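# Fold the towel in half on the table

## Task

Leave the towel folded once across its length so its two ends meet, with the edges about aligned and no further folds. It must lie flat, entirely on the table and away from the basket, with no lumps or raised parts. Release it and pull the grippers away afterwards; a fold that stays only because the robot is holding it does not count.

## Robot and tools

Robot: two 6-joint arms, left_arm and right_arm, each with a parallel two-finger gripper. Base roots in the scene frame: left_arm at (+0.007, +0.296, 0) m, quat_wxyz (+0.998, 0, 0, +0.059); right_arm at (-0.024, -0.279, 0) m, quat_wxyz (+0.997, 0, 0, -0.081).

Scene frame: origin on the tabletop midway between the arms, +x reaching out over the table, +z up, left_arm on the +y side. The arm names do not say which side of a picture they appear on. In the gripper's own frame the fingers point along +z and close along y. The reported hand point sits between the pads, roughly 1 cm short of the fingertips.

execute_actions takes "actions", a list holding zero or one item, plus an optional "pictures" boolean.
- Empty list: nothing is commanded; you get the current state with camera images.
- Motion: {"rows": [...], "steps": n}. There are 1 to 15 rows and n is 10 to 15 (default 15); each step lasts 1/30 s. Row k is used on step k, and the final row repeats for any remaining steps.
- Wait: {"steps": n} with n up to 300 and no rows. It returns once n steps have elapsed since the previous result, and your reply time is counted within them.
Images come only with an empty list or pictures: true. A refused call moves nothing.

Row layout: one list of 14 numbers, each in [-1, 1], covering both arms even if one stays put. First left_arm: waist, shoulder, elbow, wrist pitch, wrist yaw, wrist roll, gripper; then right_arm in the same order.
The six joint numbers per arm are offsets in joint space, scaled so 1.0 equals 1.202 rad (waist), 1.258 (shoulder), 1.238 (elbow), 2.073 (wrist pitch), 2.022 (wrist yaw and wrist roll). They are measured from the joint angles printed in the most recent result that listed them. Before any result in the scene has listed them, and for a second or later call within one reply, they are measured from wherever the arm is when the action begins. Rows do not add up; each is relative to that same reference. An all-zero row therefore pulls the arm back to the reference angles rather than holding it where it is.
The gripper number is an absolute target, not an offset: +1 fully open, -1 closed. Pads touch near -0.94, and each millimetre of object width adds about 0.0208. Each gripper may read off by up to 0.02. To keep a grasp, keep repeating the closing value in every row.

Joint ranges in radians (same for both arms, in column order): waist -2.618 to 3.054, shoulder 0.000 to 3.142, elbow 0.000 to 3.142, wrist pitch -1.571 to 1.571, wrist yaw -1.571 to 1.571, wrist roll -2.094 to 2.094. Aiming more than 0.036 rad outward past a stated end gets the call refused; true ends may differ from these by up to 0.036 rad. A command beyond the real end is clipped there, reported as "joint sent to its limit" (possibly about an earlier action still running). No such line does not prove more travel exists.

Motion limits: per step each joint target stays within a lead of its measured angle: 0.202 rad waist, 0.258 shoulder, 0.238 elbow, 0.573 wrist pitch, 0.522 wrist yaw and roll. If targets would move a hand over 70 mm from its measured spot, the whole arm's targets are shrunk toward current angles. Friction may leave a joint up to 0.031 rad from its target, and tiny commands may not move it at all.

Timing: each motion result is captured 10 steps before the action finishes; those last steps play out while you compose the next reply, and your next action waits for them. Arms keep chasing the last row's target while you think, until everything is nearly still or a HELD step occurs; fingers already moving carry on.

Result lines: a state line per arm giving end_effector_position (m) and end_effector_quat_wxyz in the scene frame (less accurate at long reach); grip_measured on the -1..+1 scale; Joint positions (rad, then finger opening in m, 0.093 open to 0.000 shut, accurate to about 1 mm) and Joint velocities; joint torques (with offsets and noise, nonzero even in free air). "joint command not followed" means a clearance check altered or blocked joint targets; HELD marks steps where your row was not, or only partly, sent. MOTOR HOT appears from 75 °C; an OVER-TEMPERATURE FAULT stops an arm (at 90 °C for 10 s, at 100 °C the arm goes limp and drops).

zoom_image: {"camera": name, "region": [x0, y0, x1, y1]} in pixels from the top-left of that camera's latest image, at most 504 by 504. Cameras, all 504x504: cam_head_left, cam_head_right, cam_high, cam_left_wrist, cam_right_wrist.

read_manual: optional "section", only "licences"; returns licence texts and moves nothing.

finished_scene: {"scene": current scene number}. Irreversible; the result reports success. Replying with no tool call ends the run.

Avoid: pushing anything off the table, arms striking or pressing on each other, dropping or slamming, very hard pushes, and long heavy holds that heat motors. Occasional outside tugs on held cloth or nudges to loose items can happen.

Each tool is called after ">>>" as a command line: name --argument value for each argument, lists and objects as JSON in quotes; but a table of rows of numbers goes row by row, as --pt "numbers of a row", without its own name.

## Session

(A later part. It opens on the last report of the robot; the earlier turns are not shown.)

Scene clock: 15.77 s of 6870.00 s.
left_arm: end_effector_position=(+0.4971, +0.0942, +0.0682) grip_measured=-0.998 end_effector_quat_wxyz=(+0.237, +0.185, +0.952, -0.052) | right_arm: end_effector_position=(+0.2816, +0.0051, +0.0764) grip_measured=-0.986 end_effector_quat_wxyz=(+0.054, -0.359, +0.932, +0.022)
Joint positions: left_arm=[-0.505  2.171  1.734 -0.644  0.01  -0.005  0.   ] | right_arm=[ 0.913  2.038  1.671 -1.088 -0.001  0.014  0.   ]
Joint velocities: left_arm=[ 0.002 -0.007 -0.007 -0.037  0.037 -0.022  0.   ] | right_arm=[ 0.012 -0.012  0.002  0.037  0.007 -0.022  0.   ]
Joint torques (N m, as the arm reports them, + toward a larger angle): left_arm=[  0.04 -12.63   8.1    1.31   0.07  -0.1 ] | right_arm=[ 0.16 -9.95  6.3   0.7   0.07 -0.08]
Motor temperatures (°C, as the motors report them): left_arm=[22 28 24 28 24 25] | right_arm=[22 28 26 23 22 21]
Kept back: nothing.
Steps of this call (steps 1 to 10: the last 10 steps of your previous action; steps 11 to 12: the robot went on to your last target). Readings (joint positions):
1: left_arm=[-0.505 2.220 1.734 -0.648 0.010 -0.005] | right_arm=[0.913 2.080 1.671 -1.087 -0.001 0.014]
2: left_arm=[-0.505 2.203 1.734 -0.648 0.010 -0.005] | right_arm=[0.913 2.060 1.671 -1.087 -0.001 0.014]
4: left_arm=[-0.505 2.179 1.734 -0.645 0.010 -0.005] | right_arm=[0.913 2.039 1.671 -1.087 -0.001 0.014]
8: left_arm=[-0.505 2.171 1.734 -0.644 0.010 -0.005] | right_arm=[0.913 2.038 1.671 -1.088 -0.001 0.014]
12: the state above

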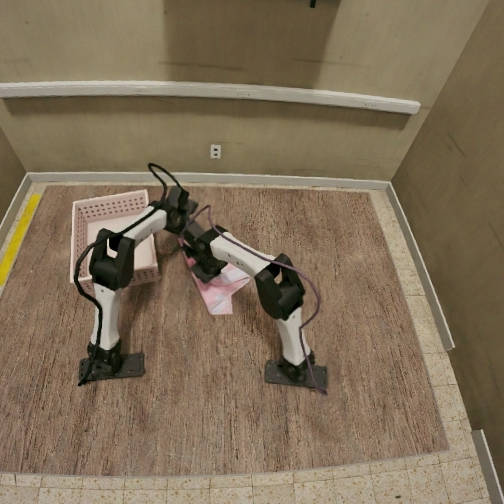

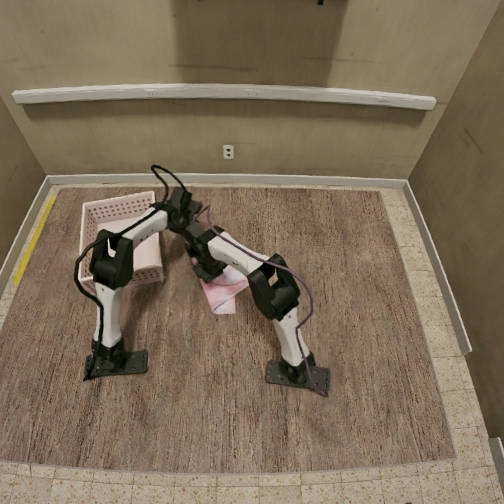

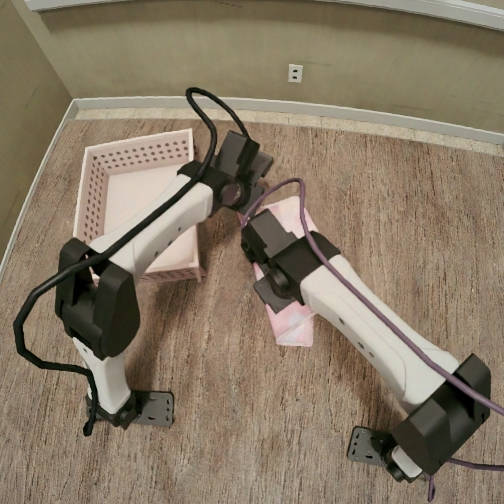

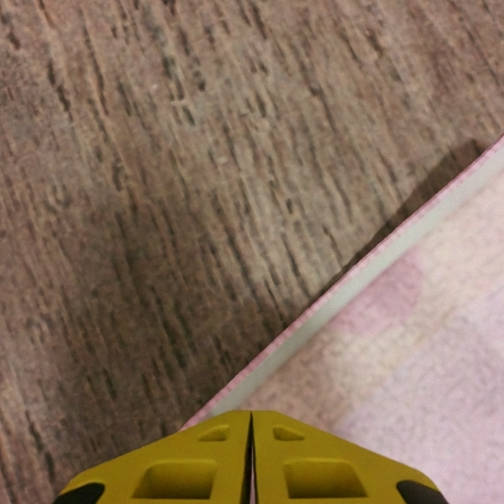

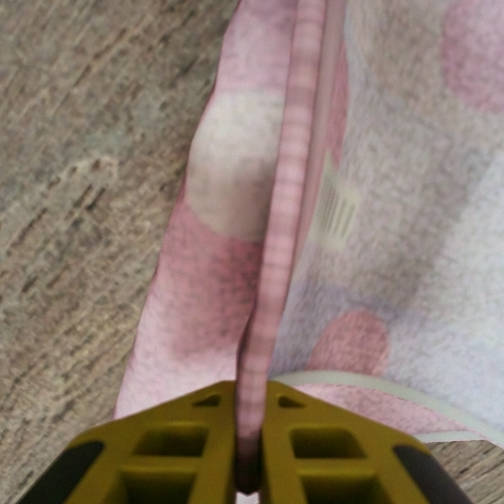

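>>> execute_actions --actions '[{"rows":[[0,0,-0.03,-0.03,0,0,0.3,0,-0.04,0,0,0,0,-1],[0,0,-0.03,-0.05,0,0,0.3,0,-0.08,0,0,0,0,-1],[0,0,-0.03,-0.05,0,0,0.3,0,-0.11,0,0,0,0,-1]],"steps":15}]'

>>> execute_actions --actions '[{"steps":12}]' --pictures true

Scene clock: 16.57 s of 6870.00 s.
left_arm: end_effector_position=(+0.4823, +0.1003, +0.0573) grip_measured=+0.238 end_effector_quat_wxyz=(+0.203, +0.187, +0.960, -0.045) | right_arm: end_effector_position=(+0.2821, +0.0055, +0.1069) grip_measured=-0.986 end_effector_quat_wxyz=(+0.088, -0.358, +0.929, +0.036)
Joint positions: left_arm=[-0.505  2.171  1.72  -0.7    0.01  -0.005  0.057] | right_arm=[ 0.913  1.96   1.669 -1.091 -0.001  0.014  0.   ]
Joint velocities: left_arm=[-0.002 -0.007 -0.1   -0.344  0.022 -0.007  0.126] | right_arm=[-0.012 -0.803 -0.017 -0.037 -0.007  0.051  0.   ]
Joint torques (N m, as the arm reports them, + toward a larger angle): left_arm=[  0.07 -12.61   6.46   1.21   0.07  -0.11] | right_arm=[  0.16 -10.61   6.56   0.88   0.07  -0.07]
Motor temperatures (°C, as the motors report them): left_arm=[22 28 24 28 24 25] | right_arm=[22 29 26 23 22 21]
Steps of this call (steps 1 to 19: the robot went on to your last target; steps 20 to 24: the first 5 steps of this action). Readings (joint positions):
20: left_arm=[-0.505 2.171 1.733 -0.648 0.010 -0.005] | right_arm=[0.913 2.035 1.671 -1.088 -0.001 0.014]
21: left_arm=[-0.505 2.171 1.731 -0.660 0.010 -0.005] | right_arm=[0.913 2.026 1.671 -1.089 -0.001 0.014]
23: left_arm=[-0.505 2.171 1.724 -0.688 0.010 -0.005] | right_arm=[0.913 1.986 1.669 -1.091 -0.001 0.014]
24: the state above

Scene clock: 16.97 s of 6870.00 s.
left_arm: end_effector_position=(+0.4734, +0.1039, +0.0522) grip_measured=+0.298 end_effector_quat_wxyz=(+0.183, +0.187, +0.964, -0.041) | right_arm: end_effector_position=(+0.2816, +0.0051, +0.1318) grip_measured=-0.986 end_effector_quat_wxyz=(+0.116, -0.357, +0.926, +0.047)
Joint positions: left_arm=[-0.505  2.171  1.715 -0.738  0.01  -0.005  0.06 ] | right_arm=[ 0.913  1.898  1.669 -1.092 -0.001  0.014  0.   ]
Joint velocities: left_arm=[-0.002  0.022  0.002  0.007 -0.022 -0.007 -0.   ] | right_arm=[-0.002  0.022  0.002 -0.066 -0.037 -0.007  0.   ]
Joint torques (N m, as the arm reports them, + toward a larger angle): left_arm=[ -0.03 -12.52   6.25   1.02   0.07  -0.11] | right_arm=[ 0.16 -8.86  6.6   1.02  0.07 -0.07]
Motor temperatures (°C, as the motors report them): left_arm=[22 28 24 28 24 25] | right_arm=[22 29 26 23 22 21]
Kept back: nothing.
Steps of this call (steps 1 to 10: the last 10 steps of your previous action; steps 11 to 12: the robot went on to your last target). Readings (joint positions):
1: left_arm=[-0.505 2.171 1.717 -0.710 0.010 -0.005] | right_arm=[0.913 1.936 1.669 -1.091 -0.001 0.014]
2: left_arm=[-0.505 2.171 1.716 -0.718 0.010 -0.005] | right_arm=[0.913 1.916 1.669 -1.091 -0.001 0.014]
4: left_arm=[-0.505 2.171 1.715 -0.728 0.010 -0.005] | right_arm=[0.913 1.897 1.669 -1.091 -0.001 0.014]
8: left_arm=[-0.505 2.171 1.715 -0.735 0.010 -0.005] | right_arm=[0.913 1.898 1.669 -1.092 -0.001 0.014]
12: the state above

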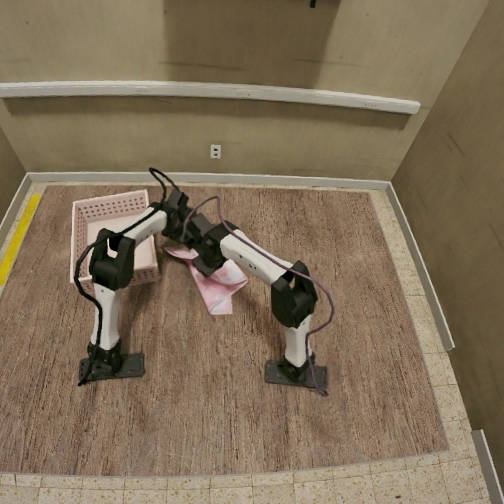

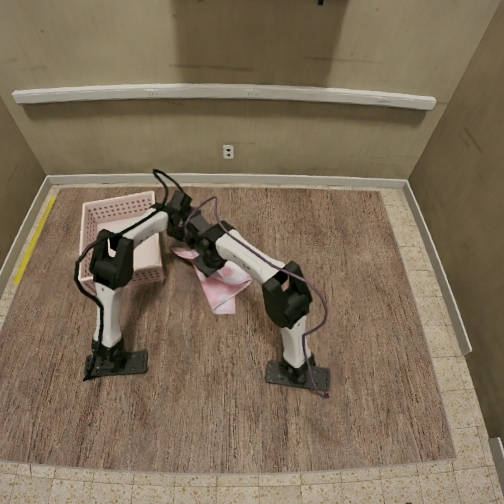

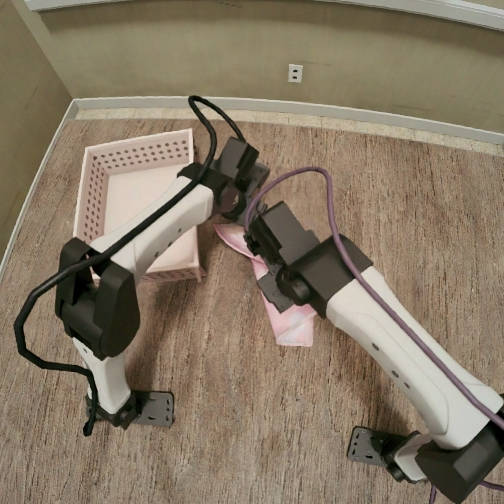

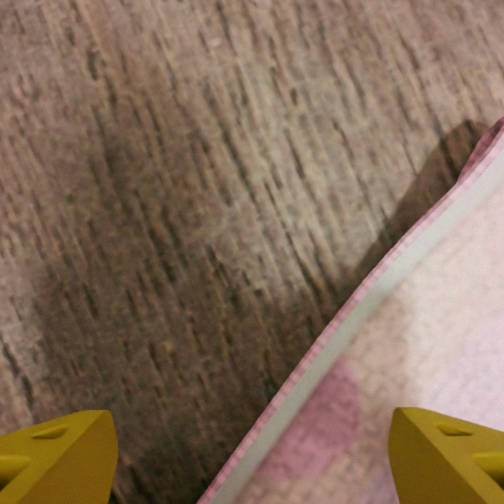

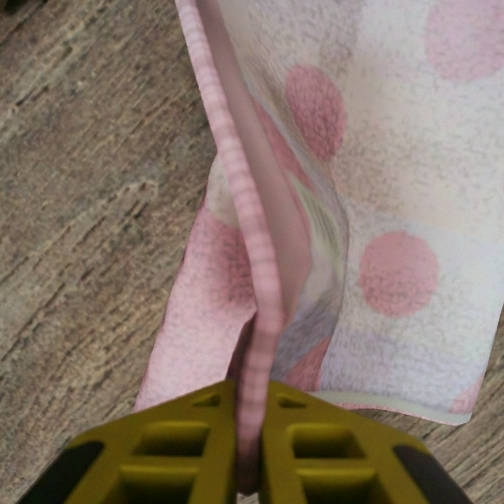

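>>> execute_actions --actions '[{"rows":[[0,0,0.04,0,0,0,0.3,-0.008,-0.027,-0.028,0,0,0,-1],[0,0,0.08,0,0,0,0.3,-0.016,-0.054,-0.057,0,0,0,-1],[0,0,0.12,-0.02,0,0,0.3,-0.024,-0.082,-0.085,0,0,0,-1],[0,-0.01,0.16,-0.04,0,0,0.3,-0.033,-0.109,-0.114,0,0,0,-1],[0,-0.02,0.2,-0.06,0,0,0.3,-0.041,-0.136,-0.142,0,0,0,-1],[0,-0.03,0.23,-0.08,0,0,0.3,-0.049,-0.163,-0.171,0,0,0,-1],[0,-0.04,0.267,-0.1,0,0,0.3,-0.057,-0.19,-0.2,0,0,0,-1],[-0.01,-0.05,0.267,-0.12,0,0,0.3,-0.065,-0.218,-0.228,0,0,0,-1],[-0.02,-0.06,0.267,-0.145,0,0,0.3,-0.073,-0.245,-0.256,0,0,0,-1],[-0.03,-0.068,0.267,-0.17,0,0,0.3,-0.082,-0.272,-0.285,0,0,0,-1],[-0.04,-0.068,0.267,-0.195,0,0,0.3,-0.09,-0.3,-0.313,0,0,0,-1],[-0.05,-0.068,0.267,-0.22,0,0,0.3,-0.098,-0.327,-0.342,-0.008,0,0,-1],[-0.063,-0.068,0.267,-0.245,0,0,0.3,-0.098,-0.327,-0.342,-0.008,0,0,-1],[-0.063,-0.068,0.267,-0.27,0,0,0.3,-0.098,-0.327,-0.342,-0.008,0,0,-1],[-0.063,-0.068,0.267,-0.291,0,0,0.3,-0.098,-0.327,-0.342,-0.008,0,0,-1]],"steps":15}]'

>>> execute_actions --actions '[{"steps":22}]' --pictures true

Scene clock: 18.67 s of 6870.00 s.
left_arm: end_effector_position=(+0.4916, +0.0965, +0.0849) grip_measured=+0.298 end_effector_quat_wxyz=(+0.210, +0.187, +0.959, -0.047) | right_arm: end_effector_position=(+0.2683, -0.0167, +0.1306) grip_measured=-0.986 end_effector_quat_wxyz=(+0.109, -0.349, +0.930, +0.043)
Joint positions: left_arm=[-0.505  2.183  1.844 -0.798  0.01  -0.005  0.06 ] | right_arm=[ 0.895  1.815  1.562 -1.082 -0.001  0.014  0.   ]
Joint velocities: left_arm=[ 0.002 -0.002  1.277 -0.505 -0.007  0.007 -0.001] | right_arm=[-0.281 -0.901 -1.009 -0.095 -0.007  0.022  0.   ]
Joint torques (N m, as the arm reports them, + toward a larger angle): left_arm=[  0.01 -15.75  11.56   1.4    0.06  -0.11] | right_arm=[ -1.   -11.03   6.04   0.9    0.07  -0.07]
Motor temperatures (°C, as the motors report them): left_arm=[22 29 24 28 24 25] | right_arm=[22 29 26 23 22 21]
Steps of this call (steps 1 to 30: the robot went on to your last target; steps 31 to 46: nothing new was sent; steps 47 to 51: the first 5 steps of this action). Readings (joint positions):
47: left_arm=[-0.505 2.171 1.719 -0.741 0.010 -0.005] | right_arm=[0.913 1.896 1.667 -1.091 -0.001 0.014]
48: left_arm=[-0.505 2.173 1.733 -0.749 0.010 -0.005] | right_arm=[0.911 1.887 1.653 -1.086 -0.001 0.014]
50: left_arm=[-0.505 2.182 1.800 -0.779 0.010 -0.005] | right_arm=[0.903 1.845 1.597 -1.081 -0.001 0.014]
51: the state above

Scene clock: 19.40 s of 6870.00 s.
left_arm: end_effector_position=(+0.4044, +0.0931, +0.1590) grip_measured=+0.298 end_effector_quat_wxyz=(+0.103, +0.229, +0.968, -0.030) | right_arm: end_effector_position=(+0.2219, -0.0975, +0.1427) grip_measured=-0.986 end_effector_quat_wxyz=(+0.104, -0.305, +0.946, +0.036)
Joint positions: left_arm=[-0.586  2.077  2.042 -1.321  0.01  -0.005  0.06 ] | right_arm=[ 0.8    1.495  1.265 -1.119 -0.001  0.014  0.   ]
Joint velocities: left_arm=[ 0.007 -0.002 -0.012 -0.066 -0.066  0.007  0.   ] | right_arm=[-0.022 -0.002 -0.022  0.051 -0.037 -0.051  0.   ]
Joint torques (N m, as the arm reports them, + toward a larger angle): left_arm=[  0.41 -10.61   7.73   0.76   0.09  -0.12] | right_arm=[-0.21 -6.17  5.11  1.04  0.07 -0.08]
Motor temperatures (°C, as the motors report them): left_arm=[22 29 24 28 24 25] | right_arm=[22 29 27 23 22 21]
Kept back: nothing.
Steps of this call (steps 1 to 10: the last 10 steps of your previous action; steps 11 to 22: the robot went on to your last target). Readings (joint positions):
1: left_arm=[-0.505 2.181 1.891 -0.819 0.010 -0.005] | right_arm=[0.884 1.781 1.526 -1.084 -0.001 0.014]
2: left_arm=[-0.505 2.177 1.940 -0.840 0.010 -0.005] | right_arm=[0.872 1.745 1.491 -1.086 -0.001 0.014]
4: left_arm=[-0.506 2.148 2.003 -0.878 0.010 -0.005] | right_arm=[0.847 1.669 1.424 -1.089 -0.001 0.014]
8: left_arm=[-0.536 2.074 2.040 -1.022 0.010 -0.005] | right_arm=[0.807 1.527 1.297 -1.100 -0.001 0.014]
22: the state above

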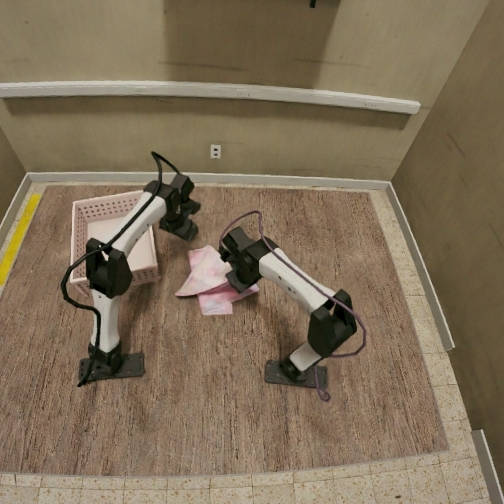

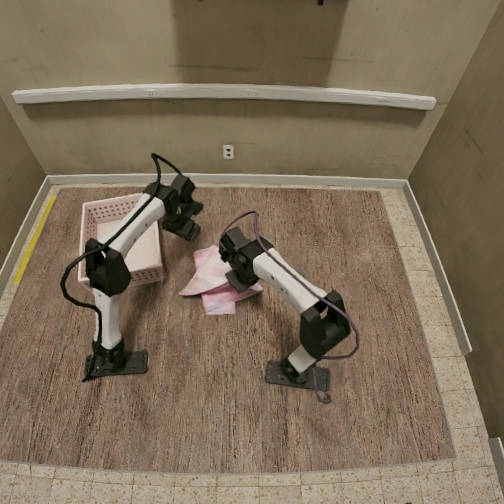

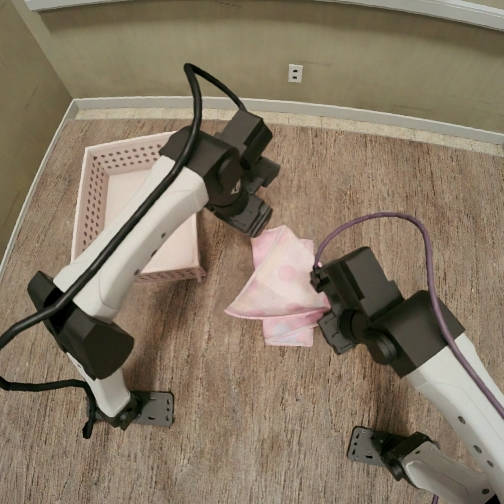

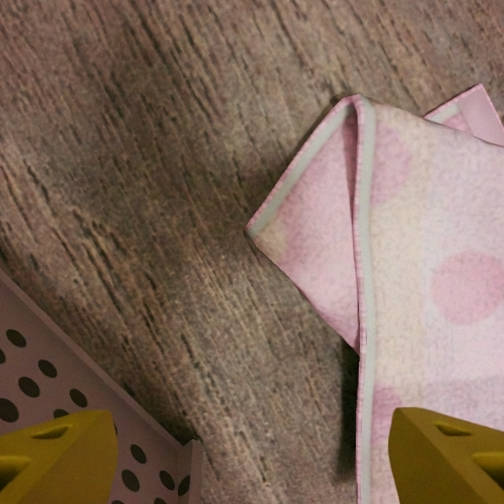

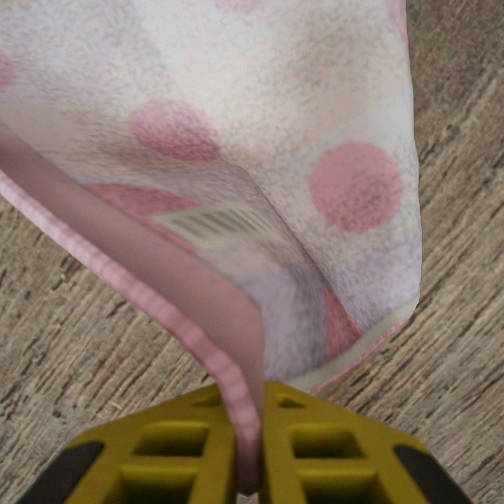

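>>> execute_actions --actions '[{"rows":[[-0.03,-0.1,-0.1,0,0,0,0.3,0,0,0,0,0,0,-1],[-0.05,-0.15,-0.16,0,0,0,0.3,0,0,0,0,0,0,-1],[-0.07,-0.2,-0.22,0,0,0,0.3,0,0,0,0,0,0,-1],[-0.09,-0.25,-0.28,0,0,0,0.3,0,0,0,0,0,0,-1],[-0.11,-0.3,-0.34,0,0,0,0.3,0,0,0,0,0,0,-1],[-0.13,-0.35,-0.4,0,0,0,0.3,0,0,0,0,0,0,-1],[-0.15,-0.402,-0.46,0,0,0,0.3,0,0,0,0,0,0,-1],[-0.17,-0.402,-0.52,0.02,0,0,0.3,0,0,0,0,0,0,-1],[-0.19,-0.402,-0.58,0.04,0,0,0.3,0,0,0,0,0,0,-1],[-0.21,-0.402,-0.64,0.06,0,0,0.3,0,0,0,0,0,0,-1],[-0.222,-0.402,-0.69,0.062,0,0,0.3,0,0,0,0,0,0,-1]],"steps":15}]'

>>> execute_actions --actions '[{"steps":22}]' --pictures true

Scene clock: 21.23 s of 6870.00 s.
left_arm: end_effector_position=(+0.3350, +0.0997, +0.1621) grip_measured=+0.298 end_effector_quat_wxyz=(+0.079, +0.262, +0.962, -0.025) | right_arm: end_effector_position=(+0.2219, -0.0975, +0.1427) grip_measured=-0.986 end_effector_quat_wxyz=(+0.104, -0.305, +0.946, +0.036)
Joint positions: left_arm=[-0.654  1.85   1.745 -1.3    0.007 -0.005  0.06 ] | right_arm=[ 0.8    1.495  1.265 -1.119 -0.001  0.014  0.   ]
Joint velocities: left_arm=[-0.838 -1.917 -2.02  -0.081  0.022  0.007 -0.   ] | right_arm=[ 0.002 -0.002  0.007 -0.007 -0.066 -0.007  0.   ]
Joint torques (N m, as the arm reports them, + toward a larger angle): left_arm=[ -1.4  -11.88   7.47   0.56   0.09  -0.11] | right_arm=[ 0.15 -5.5   6.48  0.92  0.07 -0.07]
Motor temperatures (°C, as the motors report them): left_arm=[22 30 24 27 24 25] | right_arm=[22 29 27 23 22 21]
Steps of this call (steps 1 to 30: the robot went on to your last target; steps 31 to 50: nothing new was sent; steps 51 to 55: the first 5 steps of this action). Readings (joint positions):
51: left_arm=[-0.588 2.060 2.015 -1.314 0.010 -0.005] | right_arm=[0.800 1.495 1.265 -1.119 -0.001 0.014]
52: left_arm=[-0.595 2.024 1.959 -1.301 0.009 -0.005] | right_arm=[0.800 1.495 1.265 -1.119 -0.001 0.014]
54: left_arm=[-0.628 1.916 1.818 -1.298 0.007 -0.005] | right_arm=[0.800 1.495 1.265 -1.119 -0.001 0.014]
55: the state above

Scene clock: 21.97 s of 6870.00 s.
left_arm: end_effector_position=(+0.2022, +0.1176, +0.0978) grip_measured=+0.298 end_effector_quat_wxyz=(-0.016, +0.356, +0.934, +0.000) | right_arm: end_effector_position=(+0.2219, -0.0975, +0.1427) grip_measured=-0.986 end_effector_quat_wxyz=(+0.104, -0.305, +0.946, +0.036)
Joint positions: left_arm=[-0.851  1.58   1.191 -1.211  0.011 -0.005  0.06 ] | right_arm=[ 0.8    1.495  1.265 -1.119 -0.001  0.014  0.   ]
Joint velocities: left_arm=[-0.027 -0.007 -0.012 -0.007  0.066 -0.007 -0.002] | right_arm=[ 0.017 -0.002 -0.002  0.022 -0.081 -0.081  0.   ]
Joint torques (N m, as the arm reports them, + toward a larger angle): left_arm=[-0.1  -7.02  6.63  0.47  0.04 -0.11] | right_arm=[ 0.15 -5.5   6.48  0.92  0.07 -0.08]
Motor temperatures (°C, as the motors report them): left_arm=[22 30 24 27 24 25] | right_arm=[22 29 27 23 22 21]
Kept back: nothing.
Steps of this call (steps 1 to 10: the last 10 steps of your previous action; steps 11 to 22: the robot went on to your last target). Readings (joint positions):
1: left_arm=[-0.685 1.781 1.674 -1.302 0.007 -0.005] | right_arm=[0.800 1.495 1.265 -1.119 -0.001 0.014]
2: left_arm=[-0.718 1.708 1.604 -1.303 0.007 -0.005] | right_arm=[0.800 1.495 1.265 -1.119 -0.001 0.014]
4: left_arm=[-0.780 1.586 1.475 -1.299 0.009 -0.005] | right_arm=[0.800 1.495 1.265 -1.119 -0.001 0.014]
8: left_arm=[-0.848 1.543 1.245 -1.258 0.011 -0.005] | right_arm=[0.800 1.495 1.265 -1.119 -0.001 0.014]
22: the state above

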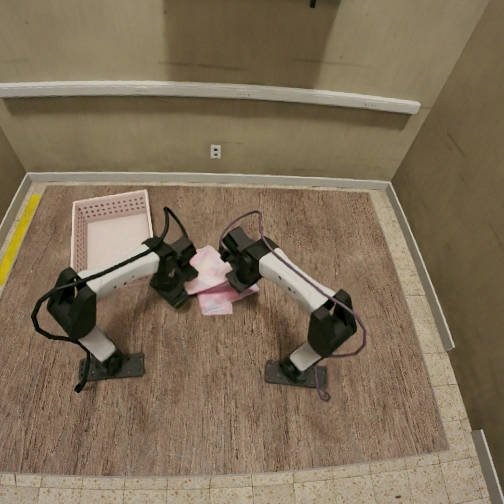

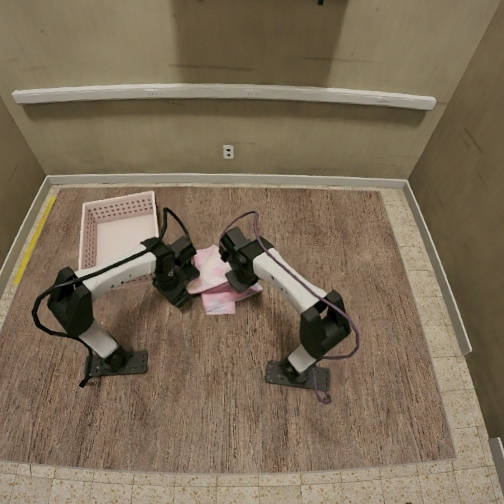

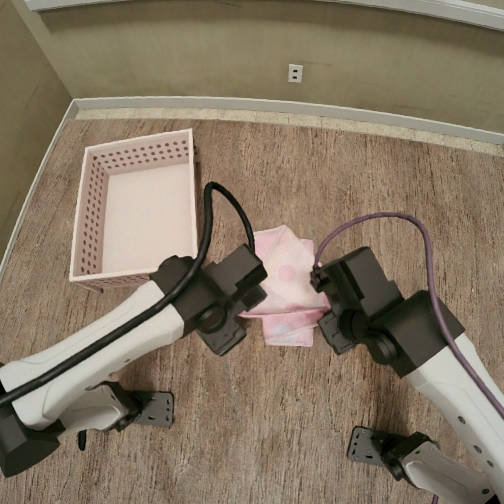

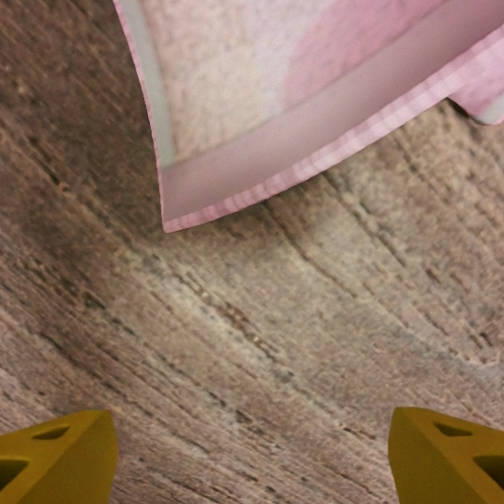

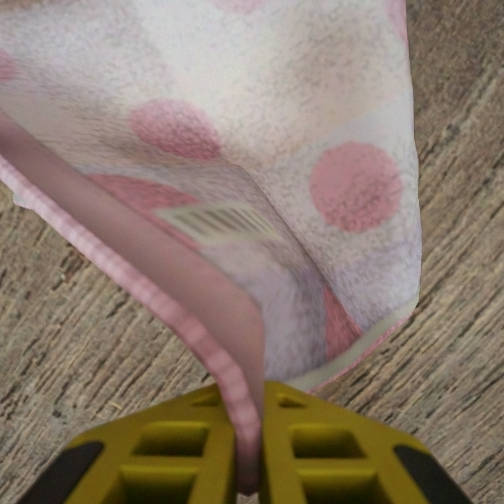

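>>> execute_actions --actions '[{"rows":[[0.03,0.03,0,0.04,0,0.2,0,0,0,0,0,0,0,-1],[0.06,0.05,-0.02,0.07,0,0.4,0,0,0,0,0,0,0,-1],[0.06,0.07,-0.03,0.09,0,0.581,0,0,0,0,0,0,0,-1],[0.06,0.09,-0.05,0.11,0,0.581,0,0,0,0,0,0,0,-1],[0.06,0.119,-0.066,0.128,0,0.581,0,0,0,0,0,0,0,-1]],"steps":15}]'

>>> execute_actions --actions '[{"steps":15}]' --pictures true

Scene clock: 23.97 s of 6870.00 s.
left_arm: end_effector_position=(+0.2305, +0.1151, +0.0772) grip_measured=+0.002 end_effector_quat_wxyz=(+0.006, +0.536, +0.844, -0.007) | right_arm: end_effector_position=(+0.2219, -0.0975, +0.1427) grip_measured=-0.986 end_effector_quat_wxyz=(+0.104, -0.305, +0.946, +0.036)
Joint positions: left_arm=[-0.79   1.644  1.174 -1.089  0.013  0.46   0.045] | right_arm=[ 0.8    1.495  1.265 -1.119 -0.001  0.014  0.   ]
Joint velocities: left_arm=[ 0.271  0.72  -0.393  1.062  0.007  2.806 -0.001] | right_arm=[ 0.007  0.002 -0.002  0.007 -0.066  0.066  0.   ]
Joint torques (N m, as the arm reports them, + toward a larger angle): left_arm=[-0.29 -3.52  3.37  0.24  0.08 -0.12] | right_arm=[ 0.16 -5.5   6.49  0.92  0.07 -0.08]
Motor temperatures (°C, as the motors report them): left_arm=[22 30 24 27 24 25] | right_arm=[22 29 27 23 22 21]
Steps of this call (steps 1 to 30: the robot went on to your last target; steps 31 to 55: nothing new was sent; steps 56 to 60: the first 5 steps of this action). Readings (joint positions):
56: left_arm=[-0.847 1.582 1.191 -1.203 0.012 0.060] | right_arm=[0.800 1.495 1.265 -1.119 -0.001 0.014]
57: left_arm=[-0.835 1.589 1.191 -1.186 0.013 0.158] | right_arm=[0.800 1.495 1.265 -1.119 -0.001 0.014]
59: left_arm=[-0.801 1.620 1.186 -1.127 0.013 0.359] | right_arm=[0.800 1.495 1.265 -1.119 -0.001 0.014]
60: the state above

Scene clock: 24.47 s of 6870.00 s.
left_arm: end_effector_position=(+0.2382, +0.1122, +0.0391) grip_measured=+0.002 end_effector_quat_wxyz=(-0.003, +0.784, +0.621, -0.007) | right_arm: end_effector_position=(+0.2219, -0.0975, +0.1427) grip_measured=-0.986 end_effector_quat_wxyz=(+0.104, -0.305, +0.946, +0.036)
Joint positions: left_arm=[-0.782  1.735  1.12  -0.964  0.013  1.137  0.045] | right_arm=[ 0.8    1.495  1.265 -1.119 -0.001  0.014  0.   ]
Joint velocities: left_arm=[-0.007 -0.002 -0.007 -0.007 -0.007  0.168  0.002] | right_arm=[-0.007  0.022  0.002  0.037  0.007  0.051  0.   ]
Joint torques (N m, as the arm reports them, + toward a larger angle): left_arm=[ 0.33 -8.07  6.01  0.46  0.09 -0.05] | right_arm=[ 0.16 -5.5   6.48  0.92  0.07 -0.08]
Motor temperatures (°C, as the motors report them): left_arm=[22 30 24 27 24 25] | right_arm=[22 29 27 23 22 21]
Kept back: nothing.
Steps of this call (steps 1 to 10: the last 10 steps of your previous action; steps 11 to 15: the robot went on to your last target). Readings (joint positions):
1: left_arm=[-0.784 1.670 1.161 -1.056 0.013 0.560] | right_arm=[0.800 1.495 1.265 -1.119 -0.001 0.014]
2: left_arm=[-0.782 1.695 1.148 -1.033 0.013 0.660] | right_arm=[0.800 1.495 1.265 -1.119 -0.001 0.014]
4: left_arm=[-0.782 1.729 1.127 -1.006 0.013 0.840] | right_arm=[0.800 1.495 1.265 -1.119 -0.001 0.014]
8: left_arm=[-0.782 1.735 1.120 -0.982 0.013 1.033] | right_arm=[0.800 1.495 1.265 -1.119 -0.001 0.014]
15: the state above

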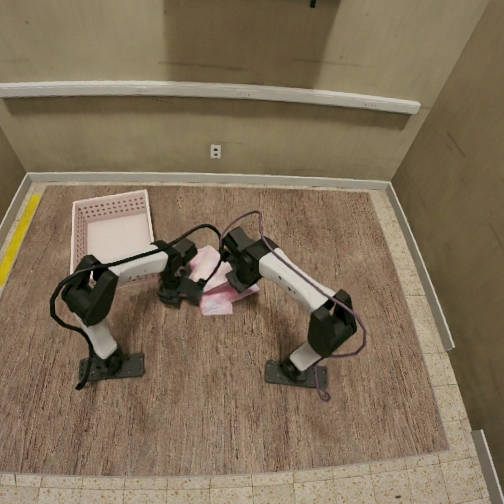

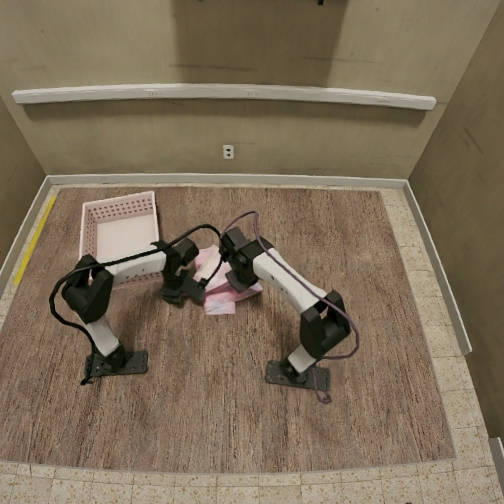

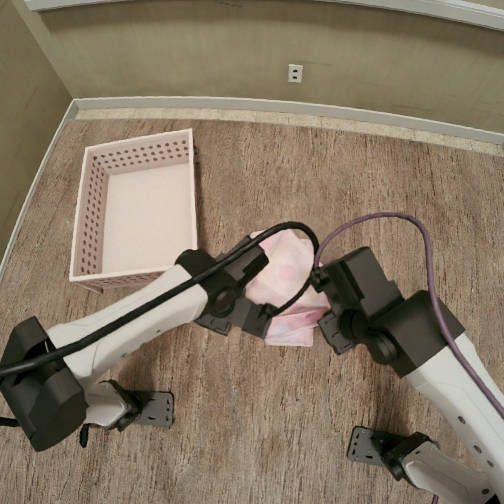

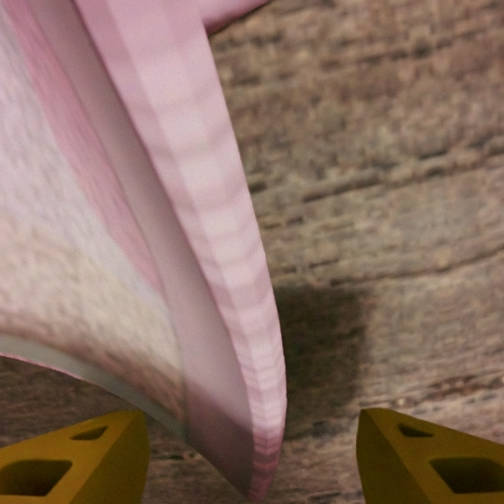

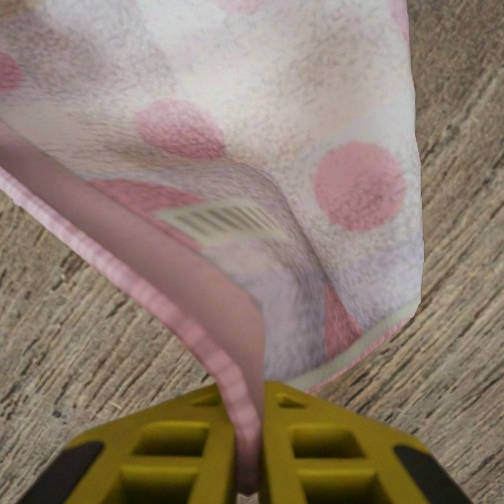

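>>> execute_actions --actions '[{"rows":[[0,0.03,0,0.01,0,0,0,0,0,0,0,0,0,-1],[0,0.05,0,0.02,0,0,0,0,0,0,0,0,0,-1],[0,0.065,0,0.02,0,0,0,0,0,0,0,0,0,-1],[0,0.065,0,0.02,0,0,0,0,0,0,0,0,0,-1],[0,0.065,0,0.02,0,0,0,0,0,0,0,0,0,-1],[0,0.065,0,0.02,0,0,0,0,0,0,0,0,0,-1],[0,0.065,0,0.02,0,0,0,0,0,0,0,0,0,-1],[0,0.065,0,0.02,0,0,-0.2,0,0,0,0,0,0,-1],[0,0.065,0,0.02,0,0,-0.4,0,0,0,0,0,0,-1],[0,0.065,0,0.02,0,0,-0.6,0,0,0,0,0,0,-1],[0,0.065,0,0.02,0,0,-0.8,0,0,0,0,0,0,-1],[0,0.065,0,0.02,0,0,-1,0,0,0,0,0,0,-1]],"steps":15}]'

>>> execute_actions --actions '[{"steps":13}]' --pictures true

Scene clock: 25.37 s of 6870.00 s.
left_arm: end_effector_position=(+0.2384, +0.1120, +0.0244) grip_measured=+0.002 end_effector_quat_wxyz=(-0.019, +0.787, +0.616, -0.011) | right_arm: end_effector_position=(+0.2219, -0.0975, +0.1427) grip_measured=-0.986 end_effector_quat_wxyz=(+0.104, -0.305, +0.946, +0.036)
Joint positions: left_arm=[-0.782  1.788  1.12  -0.945  0.013  1.149  0.045] | right_arm=[ 0.8    1.495  1.265 -1.119 -0.001  0.014  0.   ]
Joint velocities: left_arm=[-0.002  0.422  0.007  0.051  0.022 -0.037 -0.002] | right_arm=[-0.007 -0.002 -0.012  0.007  0.051 -0.007  0.   ]
Joint torques (N m, as the arm reports them, + toward a larger angle): left_arm=[ 0.04 -7.62  6.49  0.34  0.12 -0.15] | right_arm=[ 0.15 -5.5   6.48  0.92  0.07 -0.07]
Motor temperatures (°C, as the motors report them): left_arm=[22 30 24 27 24 25] | right_arm=[22 29 27 23 22 21]
Steps of this call (steps 1 to 22: the robot went on to your last target; steps 23 to 27: the first 5 steps of this action). Readings (joint positions):
23: left_arm=[-0.782 1.737 1.120 -0.960 0.013 1.160] | right_arm=[0.800 1.495 1.265 -1.119 -0.001 0.014]
24: left_arm=[-0.782 1.744 1.120 -0.957 0.013 1.157] | right_arm=[0.800 1.495 1.265 -1.119 -0.001 0.014]
26: left_arm=[-0.782 1.773 1.120 -0.947 0.013 1.151] | right_arm=[0.800 1.495 1.265 -1.119 -0.001 0.014]
27: the state above

Scene clock: 25.80 s of 6870.00 s.
left_arm: end_effector_position=(+0.2381, +0.1122, +0.0180) grip_measured=-0.998 end_effector_quat_wxyz=(-0.027, +0.785, +0.619, -0.013) | right_arm: end_effector_position=(+0.2219, -0.0975, +0.1427) grip_measured=-0.986 end_effector_quat_wxyz=(+0.104, -0.305, +0.946, +0.036)
Joint positions: left_arm=[-0.782  1.811  1.12  -0.937  0.013  1.143  0.   ] | right_arm=[ 0.8    1.495  1.265 -1.119 -0.001  0.014  0.   ]
Joint velocities: left_arm=[-0.007 -0.012 -0.007 -0.007  0.007 -0.051  0.   ] | right_arm=[ 0.002  0.012 -0.037  0.037  0.007 -0.037  0.   ]
Joint torques (N m, as the arm reports them, + toward a larger angle): left_arm=[ 0.08 -7.49  6.52  0.36  0.13 -0.15] | right_arm=[ 0.16 -5.5   6.48  0.92  0.07 -0.07]
Motor temperatures (°C, as the motors report them): left_arm=[22 30 24 27 24 25] | right_arm=[22 29 27 23 22 21]
Kept back: nothing.
Steps of this call (steps 1 to 10: the last 10 steps of your previous action; steps 11 to 13: the robot went on to your last target). Readings (joint positions):
1: left_arm=[-0.782 1.800 1.120 -0.943 0.013 1.148] | right_arm=[0.800 1.495 1.265 -1.119 -0.001 0.014]
2: left_arm=[-0.782 1.807 1.120 -0.942 0.013 1.147] | right_arm=[0.800 1.495 1.265 -1.119 -0.001 0.014]
4: left_arm=[-0.782 1.811 1.120 -0.941 0.013 1.145] | right_arm=[0.800 1.495 1.265 -1.119 -0.001 0.014]
8: left_arm=[-0.782 1.811 1.120 -0.938 0.013 1.143] | right_arm=[0.800 1.495 1.265 -1.119 -0.001 0.014]
13: the state above

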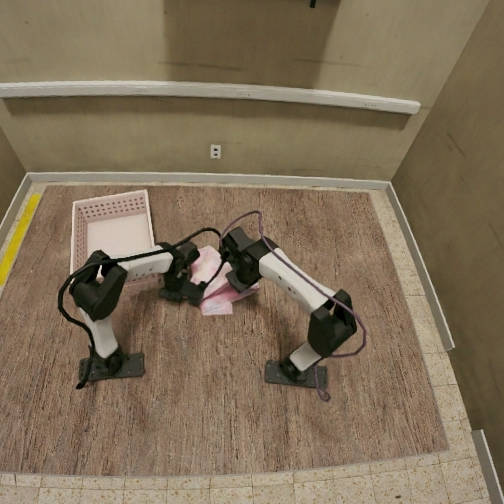

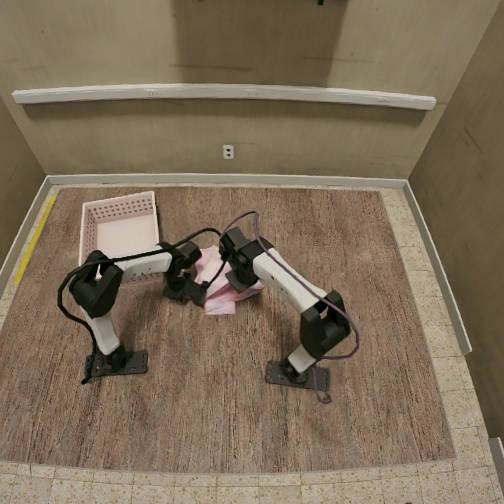

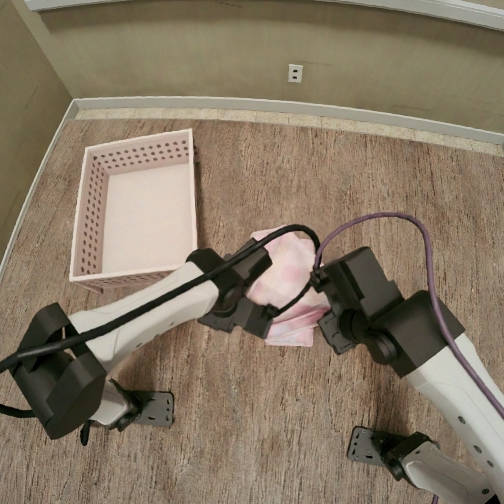

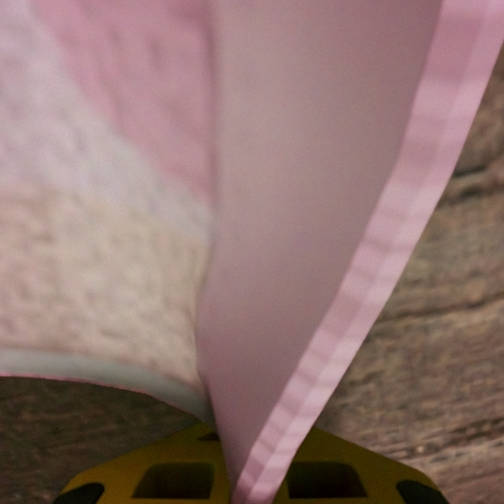

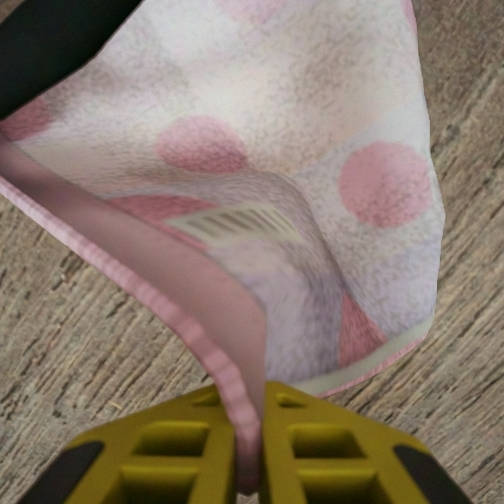

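>>> execute_actions --actions '[{"rows":[[-0.002,-0.022,0.032,-0.012,0,0,-1,-0.01,-0.008,0.022,-0.006,0,-0.02,-1],[-0.004,-0.045,0.064,-0.024,0,0,-1,-0.02,-0.016,0.044,-0.013,0,-0.04,-1],[-0.006,-0.067,0.096,-0.036,0,0,-1,-0.03,-0.024,0.067,-0.019,0,-0.06,-1],[-0.009,-0.09,0.128,-0.047,0,0,-1,-0.04,-0.033,0.089,-0.026,0,-0.08,-1],[-0.011,-0.112,0.16,-0.059,0,0,-1,-0.05,-0.041,0.111,-0.032,0,-0.1,-1],[-0.013,-0.134,0.192,-0.071,0,0,-1,-0.06,-0.049,0.134,-0.038,0,-0.12,-1],[-0.015,-0.157,0.224,-0.083,0,0,-1,-0.07,-0.057,0.156,-0.045,0,-0.14,-1],[-0.017,-0.179,0.255,-0.095,0,0,-1,-0.08,-0.065,0.178,-0.051,0,-0.16,-1],[-0.019,-0.202,0.287,-0.107,0,0,-1,-0.09,-0.073,0.2,-0.058,0,-0.18,-1],[-0.021,-0.224,0.319,-0.119,0,0,-1,-0.1,-0.081,0.223,-0.064,0,-0.2,-1],[-0.023,-0.246,0.351,-0.13,0,0,-1,-0.11,-0.089,0.245,-0.07,0,-0.22,-1],[-0.026,-0.269,0.383,-0.142,0,0,-1,-0.12,-0.098,0.267,-0.077,0,-0.24,-1],[-0.028,-0.291,0.415,-0.154,0,0,-1,-0.13,-0.106,0.29,-0.083,0,-0.26,-1],[-0.03,-0.314,0.447,-0.166,0,0,-1,-0.14,-0.114,0.312,-0.09,0,-0.28,-1],[-0.036,-0.336,0.479,-0.178,0,0,-1,-0.15,-0.122,0.334,-0.096,0,-0.3,-1]],"steps":15}]'

>>> execute_actions --actions '[{"steps":22}]' --pictures true

Scene clock: 29.30 s of 6870.00 s.
left_arm: end_effector_position=(+0.2524, +0.1011, +0.0506) grip_measured=-0.998 end_effector_quat_wxyz=(+0.006, +0.785, +0.619, -0.005) | right_arm: end_effector_position=(+0.2294, -0.1032, +0.1582) grip_measured=-0.986 end_effector_quat_wxyz=(+0.115, -0.330, +0.936, +0.032)
Joint positions: left_arm=[-0.782  1.769  1.209 -1.001  0.013  1.142  0.   ] | right_arm=[ 0.77   1.492  1.319 -1.159 -0.001 -0.071  0.   ]
Joint velocities: left_arm=[-0.012 -0.662  1.018 -0.447  0.037 -0.022  0.   ] | right_arm=[-0.33  -0.125  0.706 -0.286 -0.022 -0.711  0.   ]
Joint torques (N m, as the arm reports them, + toward a larger angle): left_arm=[ -1.11 -12.38  10.59   0.41   0.11  -0.11] | right_arm=[-0.69 -8.78  9.57  1.13  0.07 -0.11]
Motor temperatures (°C, as the motors report them): left_arm=[22 30 25 27 24 25] | right_arm=[22 29 27 23 22 21]
Steps of this call (steps 1 to 30: the robot went on to your last target; steps 31 to 100: nothing new was sent; steps 101 to 105: the first 5 steps of this action). Readings (joint positions):
101: left_arm=[-0.782 1.811 1.121 -0.940 0.013 1.142] | right_arm=[0.799 1.495 1.265 -1.120 -0.001 0.008]
102: left_arm=[-0.782 1.809 1.131 -0.950 0.013 1.142] | right_arm=[0.797 1.495 1.269 -1.126 -0.001 -0.004]
104: left_arm=[-0.782 1.789 1.175 -0.985 0.013 1.142] | right_arm=[0.782 1.495 1.296 -1.148 -0.001 -0.045]
105: the state above

Scene clock: 30.03 s of 6870.00 s.
left_arm: end_effector_position=(+0.2508, +0.0880, +0.3134) grip_measured=-0.998 end_effector_quat_wxyz=(+0.300, +0.759, +0.575, +0.061) | right_arm: end_effector_position=(+0.2492, -0.1427, +0.3004) grip_measured=-0.986 end_effector_quat_wxyz=(+0.281, -0.477, +0.833, -0.015)
Joint positions: left_arm=[-0.817  1.375  1.713 -1.287  0.013  1.142  0.   ] | right_arm=[ 0.626  1.342  1.661 -1.318 -0.001 -0.576  0.   ]
Joint velocities: left_arm=[-0.002 -0.012 -0.012 -0.081 -0.007  0.022  0.   ] | right_arm=[-0.007  0.007 -0.007 -0.066 -0.037 -0.139  0.   ]
Joint torques (N m, as the arm reports them, + toward a larger angle): left_arm=[-0.68 -3.15  6.9   1.41  0.11 -0.14] | right_arm=[-0.39 -3.74  7.28  1.71  0.05 -0.12]
Motor temperatures (°C, as the motors report them): left_arm=[22 30 25 27 24 25] | right_arm=[22 29 27 23 22 21]
Kept back: nothing.
Steps of this call (steps 1 to 10: the last 10 steps of your previous action; steps 11 to 22: the robot went on to your last target). Readings (joint positions):
1: left_arm=[-0.782 1.744 1.246 -1.014 0.013 1.142] | right_arm=[0.758 1.486 1.346 -1.168 -0.001 -0.100]
2: left_arm=[-0.783 1.715 1.286 -1.026 0.013 1.142] | right_arm=[0.744 1.476 1.374 -1.176 -0.001 -0.132]
4: left_arm=[-0.788 1.652 1.370 -1.052 0.013 1.142] | right_arm=[0.718 1.452 1.434 -1.193 -0.001 -0.199]
8: left_arm=[-0.800 1.524 1.541 -1.126 0.013 1.142] | right_arm=[0.670 1.400 1.553 -1.233 -0.001 -0.347]
22: the state above

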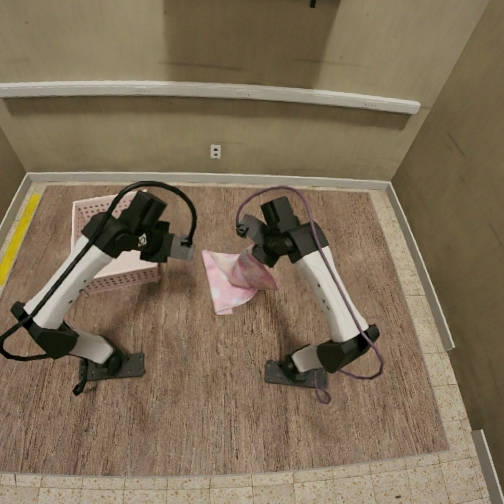

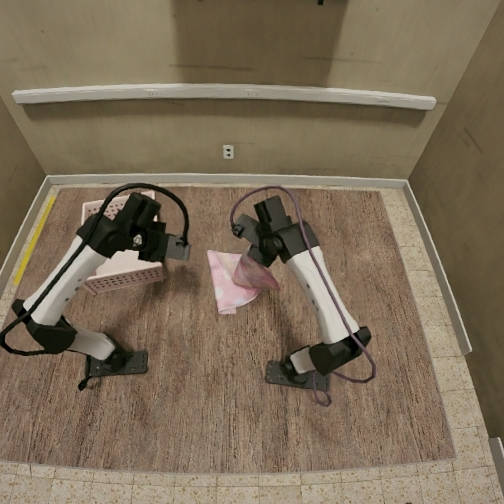

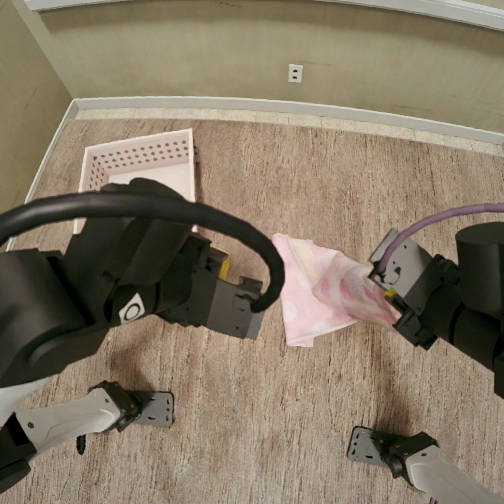

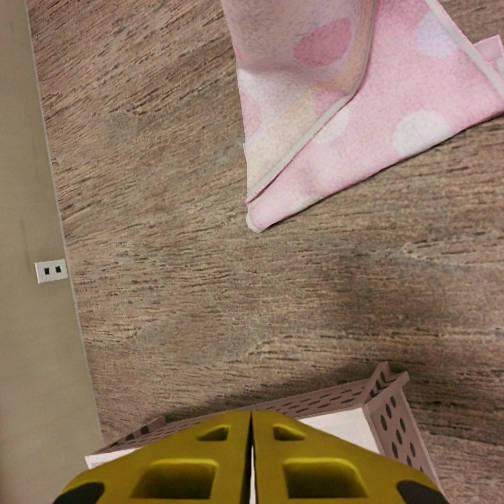

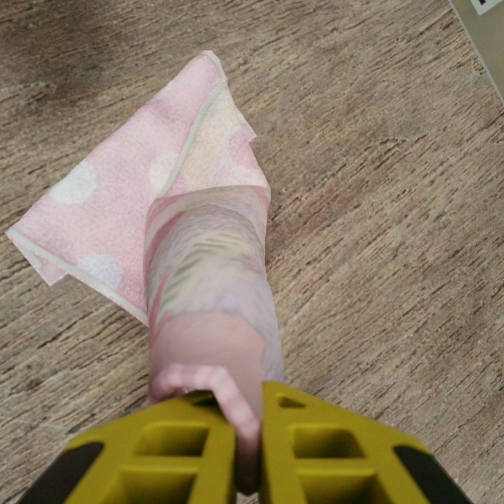

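>>> zoom_image --camera "cam_head_left" --region '[180, 200, 320, 340]'

Region (180, 200, 320, 340) of cam_head_left's 504x504 image, scaled by 3.600, with more detail than that image has.

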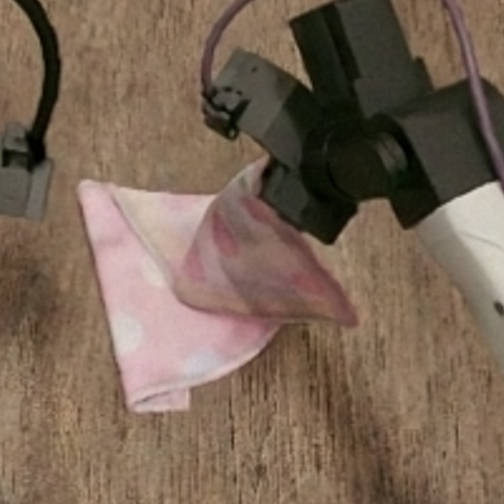

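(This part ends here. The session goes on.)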